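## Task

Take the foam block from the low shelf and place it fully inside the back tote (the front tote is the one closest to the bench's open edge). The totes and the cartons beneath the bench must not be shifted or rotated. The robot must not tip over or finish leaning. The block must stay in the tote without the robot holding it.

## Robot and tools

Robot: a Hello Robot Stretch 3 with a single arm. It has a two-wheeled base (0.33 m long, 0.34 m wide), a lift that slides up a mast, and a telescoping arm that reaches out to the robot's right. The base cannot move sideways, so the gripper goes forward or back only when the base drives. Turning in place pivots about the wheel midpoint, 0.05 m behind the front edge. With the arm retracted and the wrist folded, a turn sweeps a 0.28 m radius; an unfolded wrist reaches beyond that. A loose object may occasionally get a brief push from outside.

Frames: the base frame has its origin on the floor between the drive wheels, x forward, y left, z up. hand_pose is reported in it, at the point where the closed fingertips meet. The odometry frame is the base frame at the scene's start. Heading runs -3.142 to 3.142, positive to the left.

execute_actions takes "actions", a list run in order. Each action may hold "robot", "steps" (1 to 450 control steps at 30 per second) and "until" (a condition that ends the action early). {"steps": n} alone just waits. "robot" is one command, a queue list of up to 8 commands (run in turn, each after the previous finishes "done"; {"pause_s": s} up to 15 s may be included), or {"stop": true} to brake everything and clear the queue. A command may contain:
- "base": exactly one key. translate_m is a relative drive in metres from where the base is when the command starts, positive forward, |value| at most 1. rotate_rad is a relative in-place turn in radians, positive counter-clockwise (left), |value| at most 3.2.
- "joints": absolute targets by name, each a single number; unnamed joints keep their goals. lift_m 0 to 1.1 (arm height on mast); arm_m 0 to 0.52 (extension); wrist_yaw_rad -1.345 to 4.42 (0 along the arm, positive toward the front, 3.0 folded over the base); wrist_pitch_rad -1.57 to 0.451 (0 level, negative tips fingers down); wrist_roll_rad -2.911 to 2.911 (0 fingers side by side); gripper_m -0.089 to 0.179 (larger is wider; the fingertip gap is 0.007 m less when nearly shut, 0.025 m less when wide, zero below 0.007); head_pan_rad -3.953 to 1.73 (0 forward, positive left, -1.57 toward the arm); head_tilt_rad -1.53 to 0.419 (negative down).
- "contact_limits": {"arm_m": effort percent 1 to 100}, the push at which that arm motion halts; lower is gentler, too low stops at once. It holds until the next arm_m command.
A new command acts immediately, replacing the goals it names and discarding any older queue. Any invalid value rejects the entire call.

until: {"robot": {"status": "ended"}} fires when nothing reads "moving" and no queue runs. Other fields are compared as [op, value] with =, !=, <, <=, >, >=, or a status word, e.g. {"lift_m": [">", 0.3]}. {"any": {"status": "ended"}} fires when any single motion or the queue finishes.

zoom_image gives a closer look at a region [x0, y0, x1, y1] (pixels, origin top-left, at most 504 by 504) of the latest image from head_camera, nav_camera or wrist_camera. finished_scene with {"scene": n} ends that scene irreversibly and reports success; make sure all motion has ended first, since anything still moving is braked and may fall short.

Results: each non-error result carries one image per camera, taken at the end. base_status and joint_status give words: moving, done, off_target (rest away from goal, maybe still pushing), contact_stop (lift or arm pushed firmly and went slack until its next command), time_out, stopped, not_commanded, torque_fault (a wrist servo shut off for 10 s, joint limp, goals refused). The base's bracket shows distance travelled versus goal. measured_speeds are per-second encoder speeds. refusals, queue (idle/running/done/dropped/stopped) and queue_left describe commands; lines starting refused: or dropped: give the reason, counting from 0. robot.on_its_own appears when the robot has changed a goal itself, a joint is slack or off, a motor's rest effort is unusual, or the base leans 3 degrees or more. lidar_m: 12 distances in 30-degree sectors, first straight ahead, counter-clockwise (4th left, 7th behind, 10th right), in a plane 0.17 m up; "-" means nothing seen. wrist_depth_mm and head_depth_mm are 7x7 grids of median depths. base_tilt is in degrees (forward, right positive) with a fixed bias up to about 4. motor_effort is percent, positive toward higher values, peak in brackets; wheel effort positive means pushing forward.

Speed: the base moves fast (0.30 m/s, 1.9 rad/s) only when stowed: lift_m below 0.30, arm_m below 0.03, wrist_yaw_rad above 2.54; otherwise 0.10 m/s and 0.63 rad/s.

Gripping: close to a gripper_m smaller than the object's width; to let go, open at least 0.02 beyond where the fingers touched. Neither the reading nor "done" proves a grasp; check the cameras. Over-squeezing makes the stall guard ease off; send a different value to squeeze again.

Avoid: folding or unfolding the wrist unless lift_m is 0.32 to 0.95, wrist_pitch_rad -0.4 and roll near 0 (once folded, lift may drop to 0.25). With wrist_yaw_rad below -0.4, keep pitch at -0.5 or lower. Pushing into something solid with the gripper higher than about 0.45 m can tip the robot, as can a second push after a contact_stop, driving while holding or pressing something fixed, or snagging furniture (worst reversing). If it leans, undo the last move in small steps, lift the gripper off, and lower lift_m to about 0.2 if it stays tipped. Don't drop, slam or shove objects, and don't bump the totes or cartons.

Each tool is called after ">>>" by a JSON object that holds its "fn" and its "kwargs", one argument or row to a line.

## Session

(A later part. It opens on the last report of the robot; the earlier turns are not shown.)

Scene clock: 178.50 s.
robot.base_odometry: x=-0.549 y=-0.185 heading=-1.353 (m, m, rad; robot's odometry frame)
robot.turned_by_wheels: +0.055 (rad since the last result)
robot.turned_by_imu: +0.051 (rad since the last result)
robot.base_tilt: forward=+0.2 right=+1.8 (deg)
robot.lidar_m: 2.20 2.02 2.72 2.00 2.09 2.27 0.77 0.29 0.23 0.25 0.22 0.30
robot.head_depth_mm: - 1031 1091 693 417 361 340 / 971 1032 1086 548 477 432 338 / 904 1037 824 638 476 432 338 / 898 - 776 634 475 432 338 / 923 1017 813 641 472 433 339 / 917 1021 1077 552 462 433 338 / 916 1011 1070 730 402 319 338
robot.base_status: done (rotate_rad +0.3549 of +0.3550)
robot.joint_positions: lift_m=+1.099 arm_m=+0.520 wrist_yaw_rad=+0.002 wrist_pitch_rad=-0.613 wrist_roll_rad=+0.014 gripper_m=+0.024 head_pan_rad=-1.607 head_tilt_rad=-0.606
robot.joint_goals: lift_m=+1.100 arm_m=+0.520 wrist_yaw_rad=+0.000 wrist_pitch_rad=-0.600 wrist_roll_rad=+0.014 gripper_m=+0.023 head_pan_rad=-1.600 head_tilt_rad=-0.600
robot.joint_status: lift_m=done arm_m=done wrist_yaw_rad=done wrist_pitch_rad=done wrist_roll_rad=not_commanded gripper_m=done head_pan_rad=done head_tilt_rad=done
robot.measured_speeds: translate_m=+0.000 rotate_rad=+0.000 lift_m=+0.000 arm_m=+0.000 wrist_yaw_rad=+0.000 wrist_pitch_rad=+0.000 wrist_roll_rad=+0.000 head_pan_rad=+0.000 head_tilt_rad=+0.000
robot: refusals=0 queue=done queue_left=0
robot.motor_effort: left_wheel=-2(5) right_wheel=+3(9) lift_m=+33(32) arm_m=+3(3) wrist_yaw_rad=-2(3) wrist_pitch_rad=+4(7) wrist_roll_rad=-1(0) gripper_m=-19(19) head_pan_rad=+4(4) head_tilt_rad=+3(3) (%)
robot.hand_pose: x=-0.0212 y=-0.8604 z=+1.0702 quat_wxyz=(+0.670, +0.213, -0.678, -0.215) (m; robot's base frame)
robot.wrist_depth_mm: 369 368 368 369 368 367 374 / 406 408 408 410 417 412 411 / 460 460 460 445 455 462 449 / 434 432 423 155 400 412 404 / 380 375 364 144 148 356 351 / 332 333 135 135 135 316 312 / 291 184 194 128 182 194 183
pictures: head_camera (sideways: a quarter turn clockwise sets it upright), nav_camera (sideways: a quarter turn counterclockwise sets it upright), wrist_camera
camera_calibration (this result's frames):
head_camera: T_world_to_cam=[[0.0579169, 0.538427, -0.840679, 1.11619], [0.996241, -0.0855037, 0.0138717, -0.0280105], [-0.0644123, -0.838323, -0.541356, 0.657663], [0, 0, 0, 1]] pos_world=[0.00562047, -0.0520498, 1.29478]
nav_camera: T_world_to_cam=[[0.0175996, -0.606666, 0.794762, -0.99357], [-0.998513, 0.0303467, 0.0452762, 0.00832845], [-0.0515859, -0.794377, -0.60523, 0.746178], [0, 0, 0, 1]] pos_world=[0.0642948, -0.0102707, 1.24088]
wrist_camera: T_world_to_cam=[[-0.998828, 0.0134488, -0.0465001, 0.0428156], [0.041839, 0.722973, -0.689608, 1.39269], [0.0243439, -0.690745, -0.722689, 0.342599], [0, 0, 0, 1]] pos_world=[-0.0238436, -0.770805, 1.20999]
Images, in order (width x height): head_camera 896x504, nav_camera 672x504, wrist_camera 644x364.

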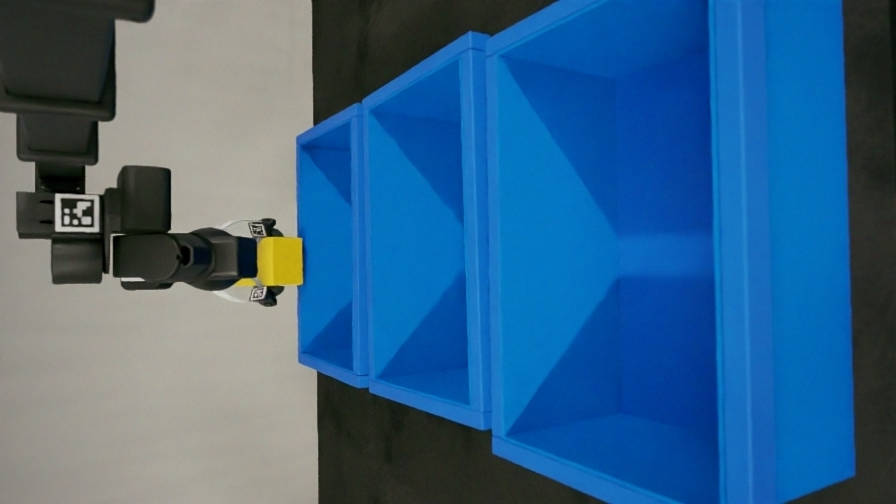

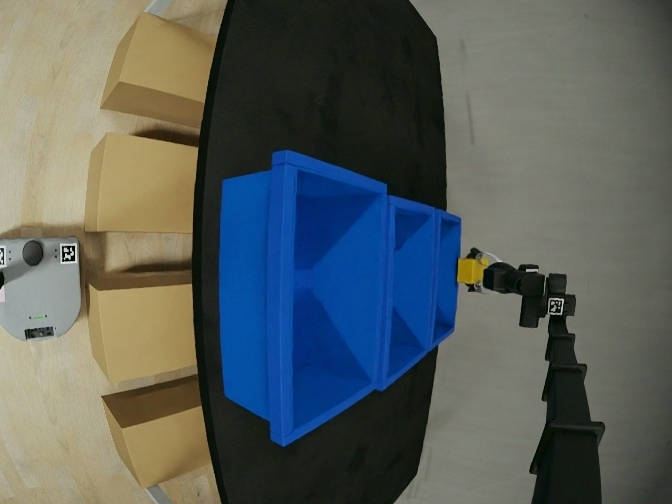

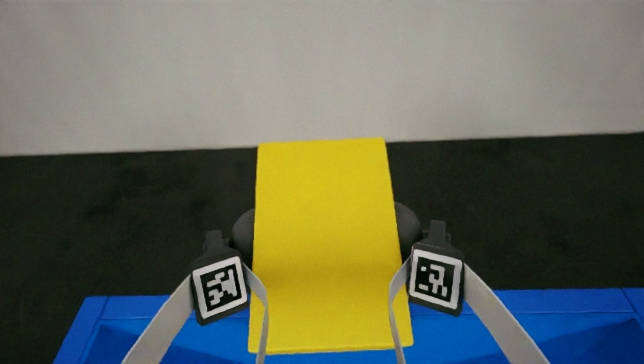

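>>> {"fn": "execute_actions", "kwargs": {
  "actions": [
    {"robot":[{"joints":{"arm_m":0.43}},{"joints":{"wrist_pitch_rad":-0.75}},{"joints":{"wrist_pitch_rad":-0.9,"arm_m":0.48}},{"joints":{"lift_m":1.05}}],"steps":300,"until":{"robot":{"status":"ended"}}}
  ]
}}

Scene clock: 201.57 s.
robot.base_odometry: x=-0.549 y=-0.185 heading=-1.353 (m, m, rad; robot's odometry frame)
robot.turned_by_wheels: +0.000 (rad since the last result)
robot.turned_by_imu: -0.001 (rad since the last result)
robot.base_tilt: forward=+0.3 right=+1.6 (deg)
robot.lidar_m: 2.19 2.02 2.72 2.00 2.09 2.27 0.77 0.29 0.23 0.25 0.22 0.30
robot.head_depth_mm: 926 - 1014 691 418 361 340 / 928 1057 1090 548 478 431 338 / 918 1061 826 637 476 432 339 / 923 - 654 631 474 432 338 / 923 1021 822 638 473 432 339 / 919 1015 1073 552 462 432 338 / 917 1010 1070 726 403 319 338
robot.base_status: done (rotate_rad +0.3549 of +0.3550)
robot.joint_positions: lift_m=+1.050 arm_m=+0.480 wrist_yaw_rad=+0.002 wrist_pitch_rad=-0.909 wrist_roll_rad=+0.014 gripper_m=+0.024 head_pan_rad=-1.607 head_tilt_rad=-0.606
robot.joint_goals: lift_m=+1.050 arm_m=+0.480 wrist_yaw_rad=+0.000 wrist_pitch_rad=-0.900 wrist_roll_rad=+0.014 gripper_m=+0.023 head_pan_rad=-1.600 head_tilt_rad=-0.600
robot.joint_status: lift_m=done arm_m=done wrist_yaw_rad=done wrist_pitch_rad=done wrist_roll_rad=not_commanded gripper_m=done head_pan_rad=done head_tilt_rad=done
robot.measured_speeds: translate_m=+0.000 rotate_rad=+0.000 lift_m=+0.000 arm_m=+0.000 wrist_yaw_rad=+0.000 wrist_pitch_rad=+0.000 wrist_roll_rad=+0.000 head_pan_rad=+0.000 head_tilt_rad=+0.000
robot: refusals=0 queue=done queue_left=0
robot.motor_effort: left_wheel=-1(1) right_wheel=+3(3) lift_m=+27(34) arm_m=+3(0) wrist_yaw_rad=-2(3) wrist_pitch_rad=+3(4) wrist_roll_rad=+0(0) gripper_m=-18(19) head_pan_rad=+4(4) head_tilt_rad=+3(3) (%)
robot.hand_pose: x=-0.0213 y=-0.7632 z=+0.9719 quat_wxyz=(+0.631, +0.309, -0.639, -0.312) (m; robot's base frame)
robot.wrist_depth_mm: 153 152 151 150 149 147 147 / 161 172 173 173 174 174 173 / 163 202 211 196 214 215 189 / 163 226 244 156 238 241 190 / 163 224 228 144 148 224 191 / 162 210 136 135 134 210 192 / 161 197 199 128 193 197 191
pictures: head_camera (sideways: a quarter turn clockwise sets it upright), nav_camera (sideways: a quarter turn counterclockwise sets it upright), wrist_camera
camera_calibration (this result's frames):
head_camera: T_world_to_cam=[[0.0579169, 0.538426, -0.84068, 1.11619], [0.996241, -0.0855038, 0.0138717, -0.0280106], [-0.0644124, -0.838323, -0.541355, 0.657662], [0, 0, 0, 1]] pos_world=[0.00562046, -0.0520498, 1.29478]
nav_camera: T_world_to_cam=[[0.0175996, -0.606665, 0.794763, -0.99357], [-0.998513, 0.0303469, 0.0452762, 0.00832844], [-0.0515861, -0.794378, -0.605229, 0.746177], [0, 0, 0, 1]] pos_world=[0.0642948, -0.0102708, 1.24088]
wrist_camera: T_world_to_cam=[[-0.998846, 0.0265643, -0.0400078, 0.0404954], [0.0417272, 0.892455, -0.449203, 1.15037], [0.0237724, -0.450354, -0.892534, 0.68724], [0, 0, 0, 1]] pos_world=[-0.0238904, -0.718226, 1.13175]
Images, in order (width x height): head_camera 896x504, nav_camera 672x504, wrist_camera 644x364.

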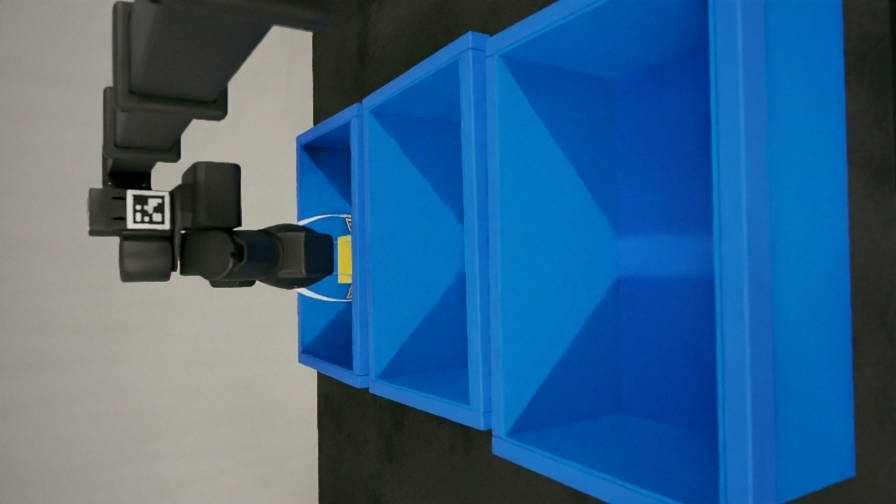

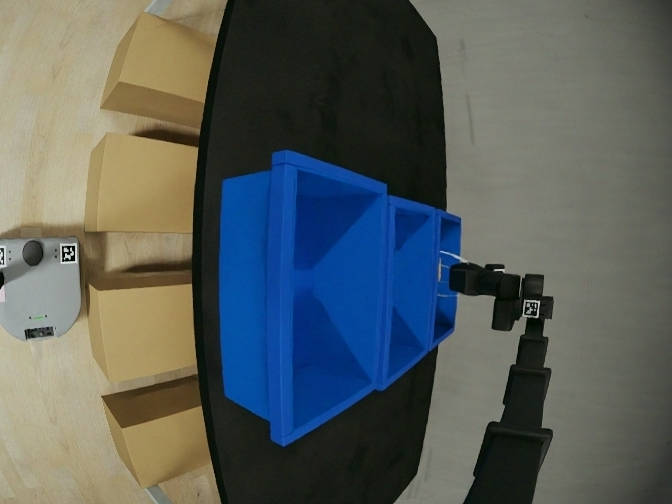

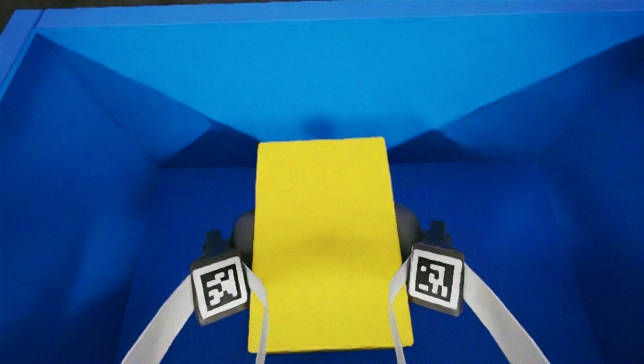

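>>> {"fn": "execute_actions", "kwargs": {
  "actions": [
    {"robot":[{"joints":{"lift_m":1.029,"arm_m":0.488}},{"joints":{"gripper_m":0.11}},{"joints":{"lift_m":1.1}},{"joints":{"wrist_pitch_rad":-0.75}}],"steps":300,"until":{"robot":{"status":"ended"}}}
  ]
}}

Scene clock: 219.87 s.
robot.base_odometry: x=-0.549 y=-0.185 heading=-1.353 (m, m, rad; robot's odometry frame)
robot.turned_by_wheels: +0.000 (rad since the last result)
robot.turned_by_imu: -0.001 (rad since the last result)
robot.base_tilt: forward=+0.1 right=+1.6 (deg)
robot.lidar_m: 2.20 2.01 2.71 2.00 2.09 2.27 0.77 0.29 0.23 0.25 0.22 0.30
robot.head_depth_mm: - 1031 1088 695 417 360 341 / - 1025 1089 549 479 433 338 / 904 1041 824 638 477 432 338 / 901 - 825 633 474 433 338 / 923 1015 812 639 472 432 339 / 920 1018 1078 552 462 433 339 / 917 1012 1074 728 403 319 338
robot.base_status: done (rotate_rad +0.3549 of +0.3550)
robot.joint_positions: lift_m=+1.099 arm_m=+0.488 wrist_yaw_rad=+0.002 wrist_pitch_rad=-0.768 wrist_roll_rad=+0.014 gripper_m=+0.110 head_pan_rad=-1.607 head_tilt_rad=-0.606
robot.joint_goals: lift_m=+1.100 arm_m=+0.488 wrist_yaw_rad=+0.000 wrist_pitch_rad=-0.750 wrist_roll_rad=+0.014 gripper_m=+0.110 head_pan_rad=-1.600 head_tilt_rad=-0.600
robot.joint_status: lift_m=done arm_m=done wrist_yaw_rad=done wrist_pitch_rad=done wrist_roll_rad=not_commanded gripper_m=done head_pan_rad=done head_tilt_rad=done
robot.measured_speeds: translate_m=+0.000 rotate_rad=+0.000 lift_m=+0.000 arm_m=+0.000 wrist_yaw_rad=+0.000 wrist_pitch_rad=+0.000 wrist_roll_rad=+0.000 head_pan_rad=+0.000 head_tilt_rad=+0.000
robot: refusals=0 queue=done queue_left=0
robot.motor_effort: left_wheel=-1(2) right_wheel=+3(3) lift_m=+33(35) arm_m=+3(5) wrist_yaw_rad=-2(2) wrist_pitch_rad=+5(5) wrist_roll_rad=-1(1) gripper_m=+0(80) head_pan_rad=+3(3) head_tilt_rad=+3(3) (%)
robot.hand_pose: x=-0.0213 y=-0.8004 z=+1.0421 quat_wxyz=(+0.652, +0.264, -0.660, -0.266) (m; robot's base frame)
robot.wrist_depth_mm: 429 439 429 441 448 443 447 / 465 451 451 440 431 433 424 / 401 401 398 390 384 379 374 / 359 205 204 204 200 202 197 / 317 213 243 242 242 236 193 / 173 193 286 238 282 - 193 / 159 234 264 219 259 256 186
pictures: head_camera (sideways: a quarter turn clockwise sets it upright), nav_camera (sideways: a quarter turn counterclockwise sets it upright), wrist_camera
camera_calibration (this result's frames):
head_camera: T_world_to_cam=[[0.0579169, 0.538426, -0.84068, 1.11619], [0.996241, -0.0855038, 0.0138717, -0.0280106], [-0.0644124, -0.838323, -0.541355, 0.657661], [0, 0, 0, 1]] pos_world=[0.00562046, -0.0520498, 1.29478]
nav_camera: T_world_to_cam=[[0.0175996, -0.606665, 0.794763, -0.993571], [-0.998513, 0.0303469, 0.0452762, 0.00832844], [-0.0515861, -0.794378, -0.605229, 0.746177], [0, 0, 0, 1]] pos_world=[0.0642948, -0.0102708, 1.24088]
wrist_camera: T_world_to_cam=[[-0.998838, 0.0205392, -0.0435939, 0.0432755], [0.0417606, 0.820358, -0.570323, 1.28357], [0.0240486, -0.571481, -0.820263, 0.560906], [0, 0, 0, 1]] pos_world=[-0.0238666, -0.733331, 1.19403]
Images, in order (width x height): head_camera 896x504, nav_camera 672x504, wrist_camera 644x364.

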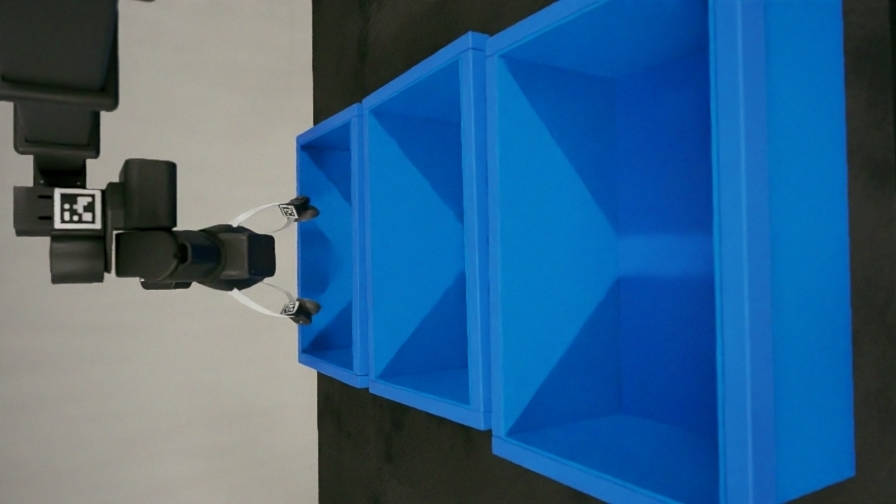

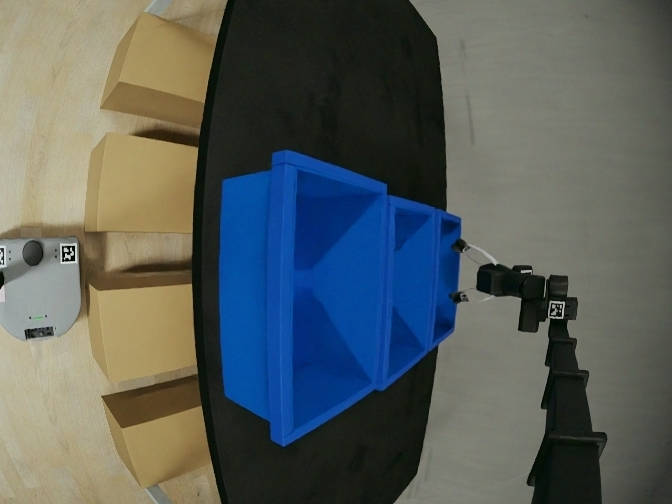

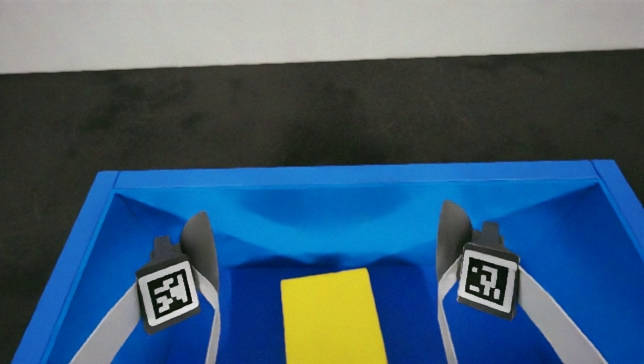

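>>> {"fn": "finished_scene", "kwargs": {
  "scene": 1
}}

The scene is finished: the task was done.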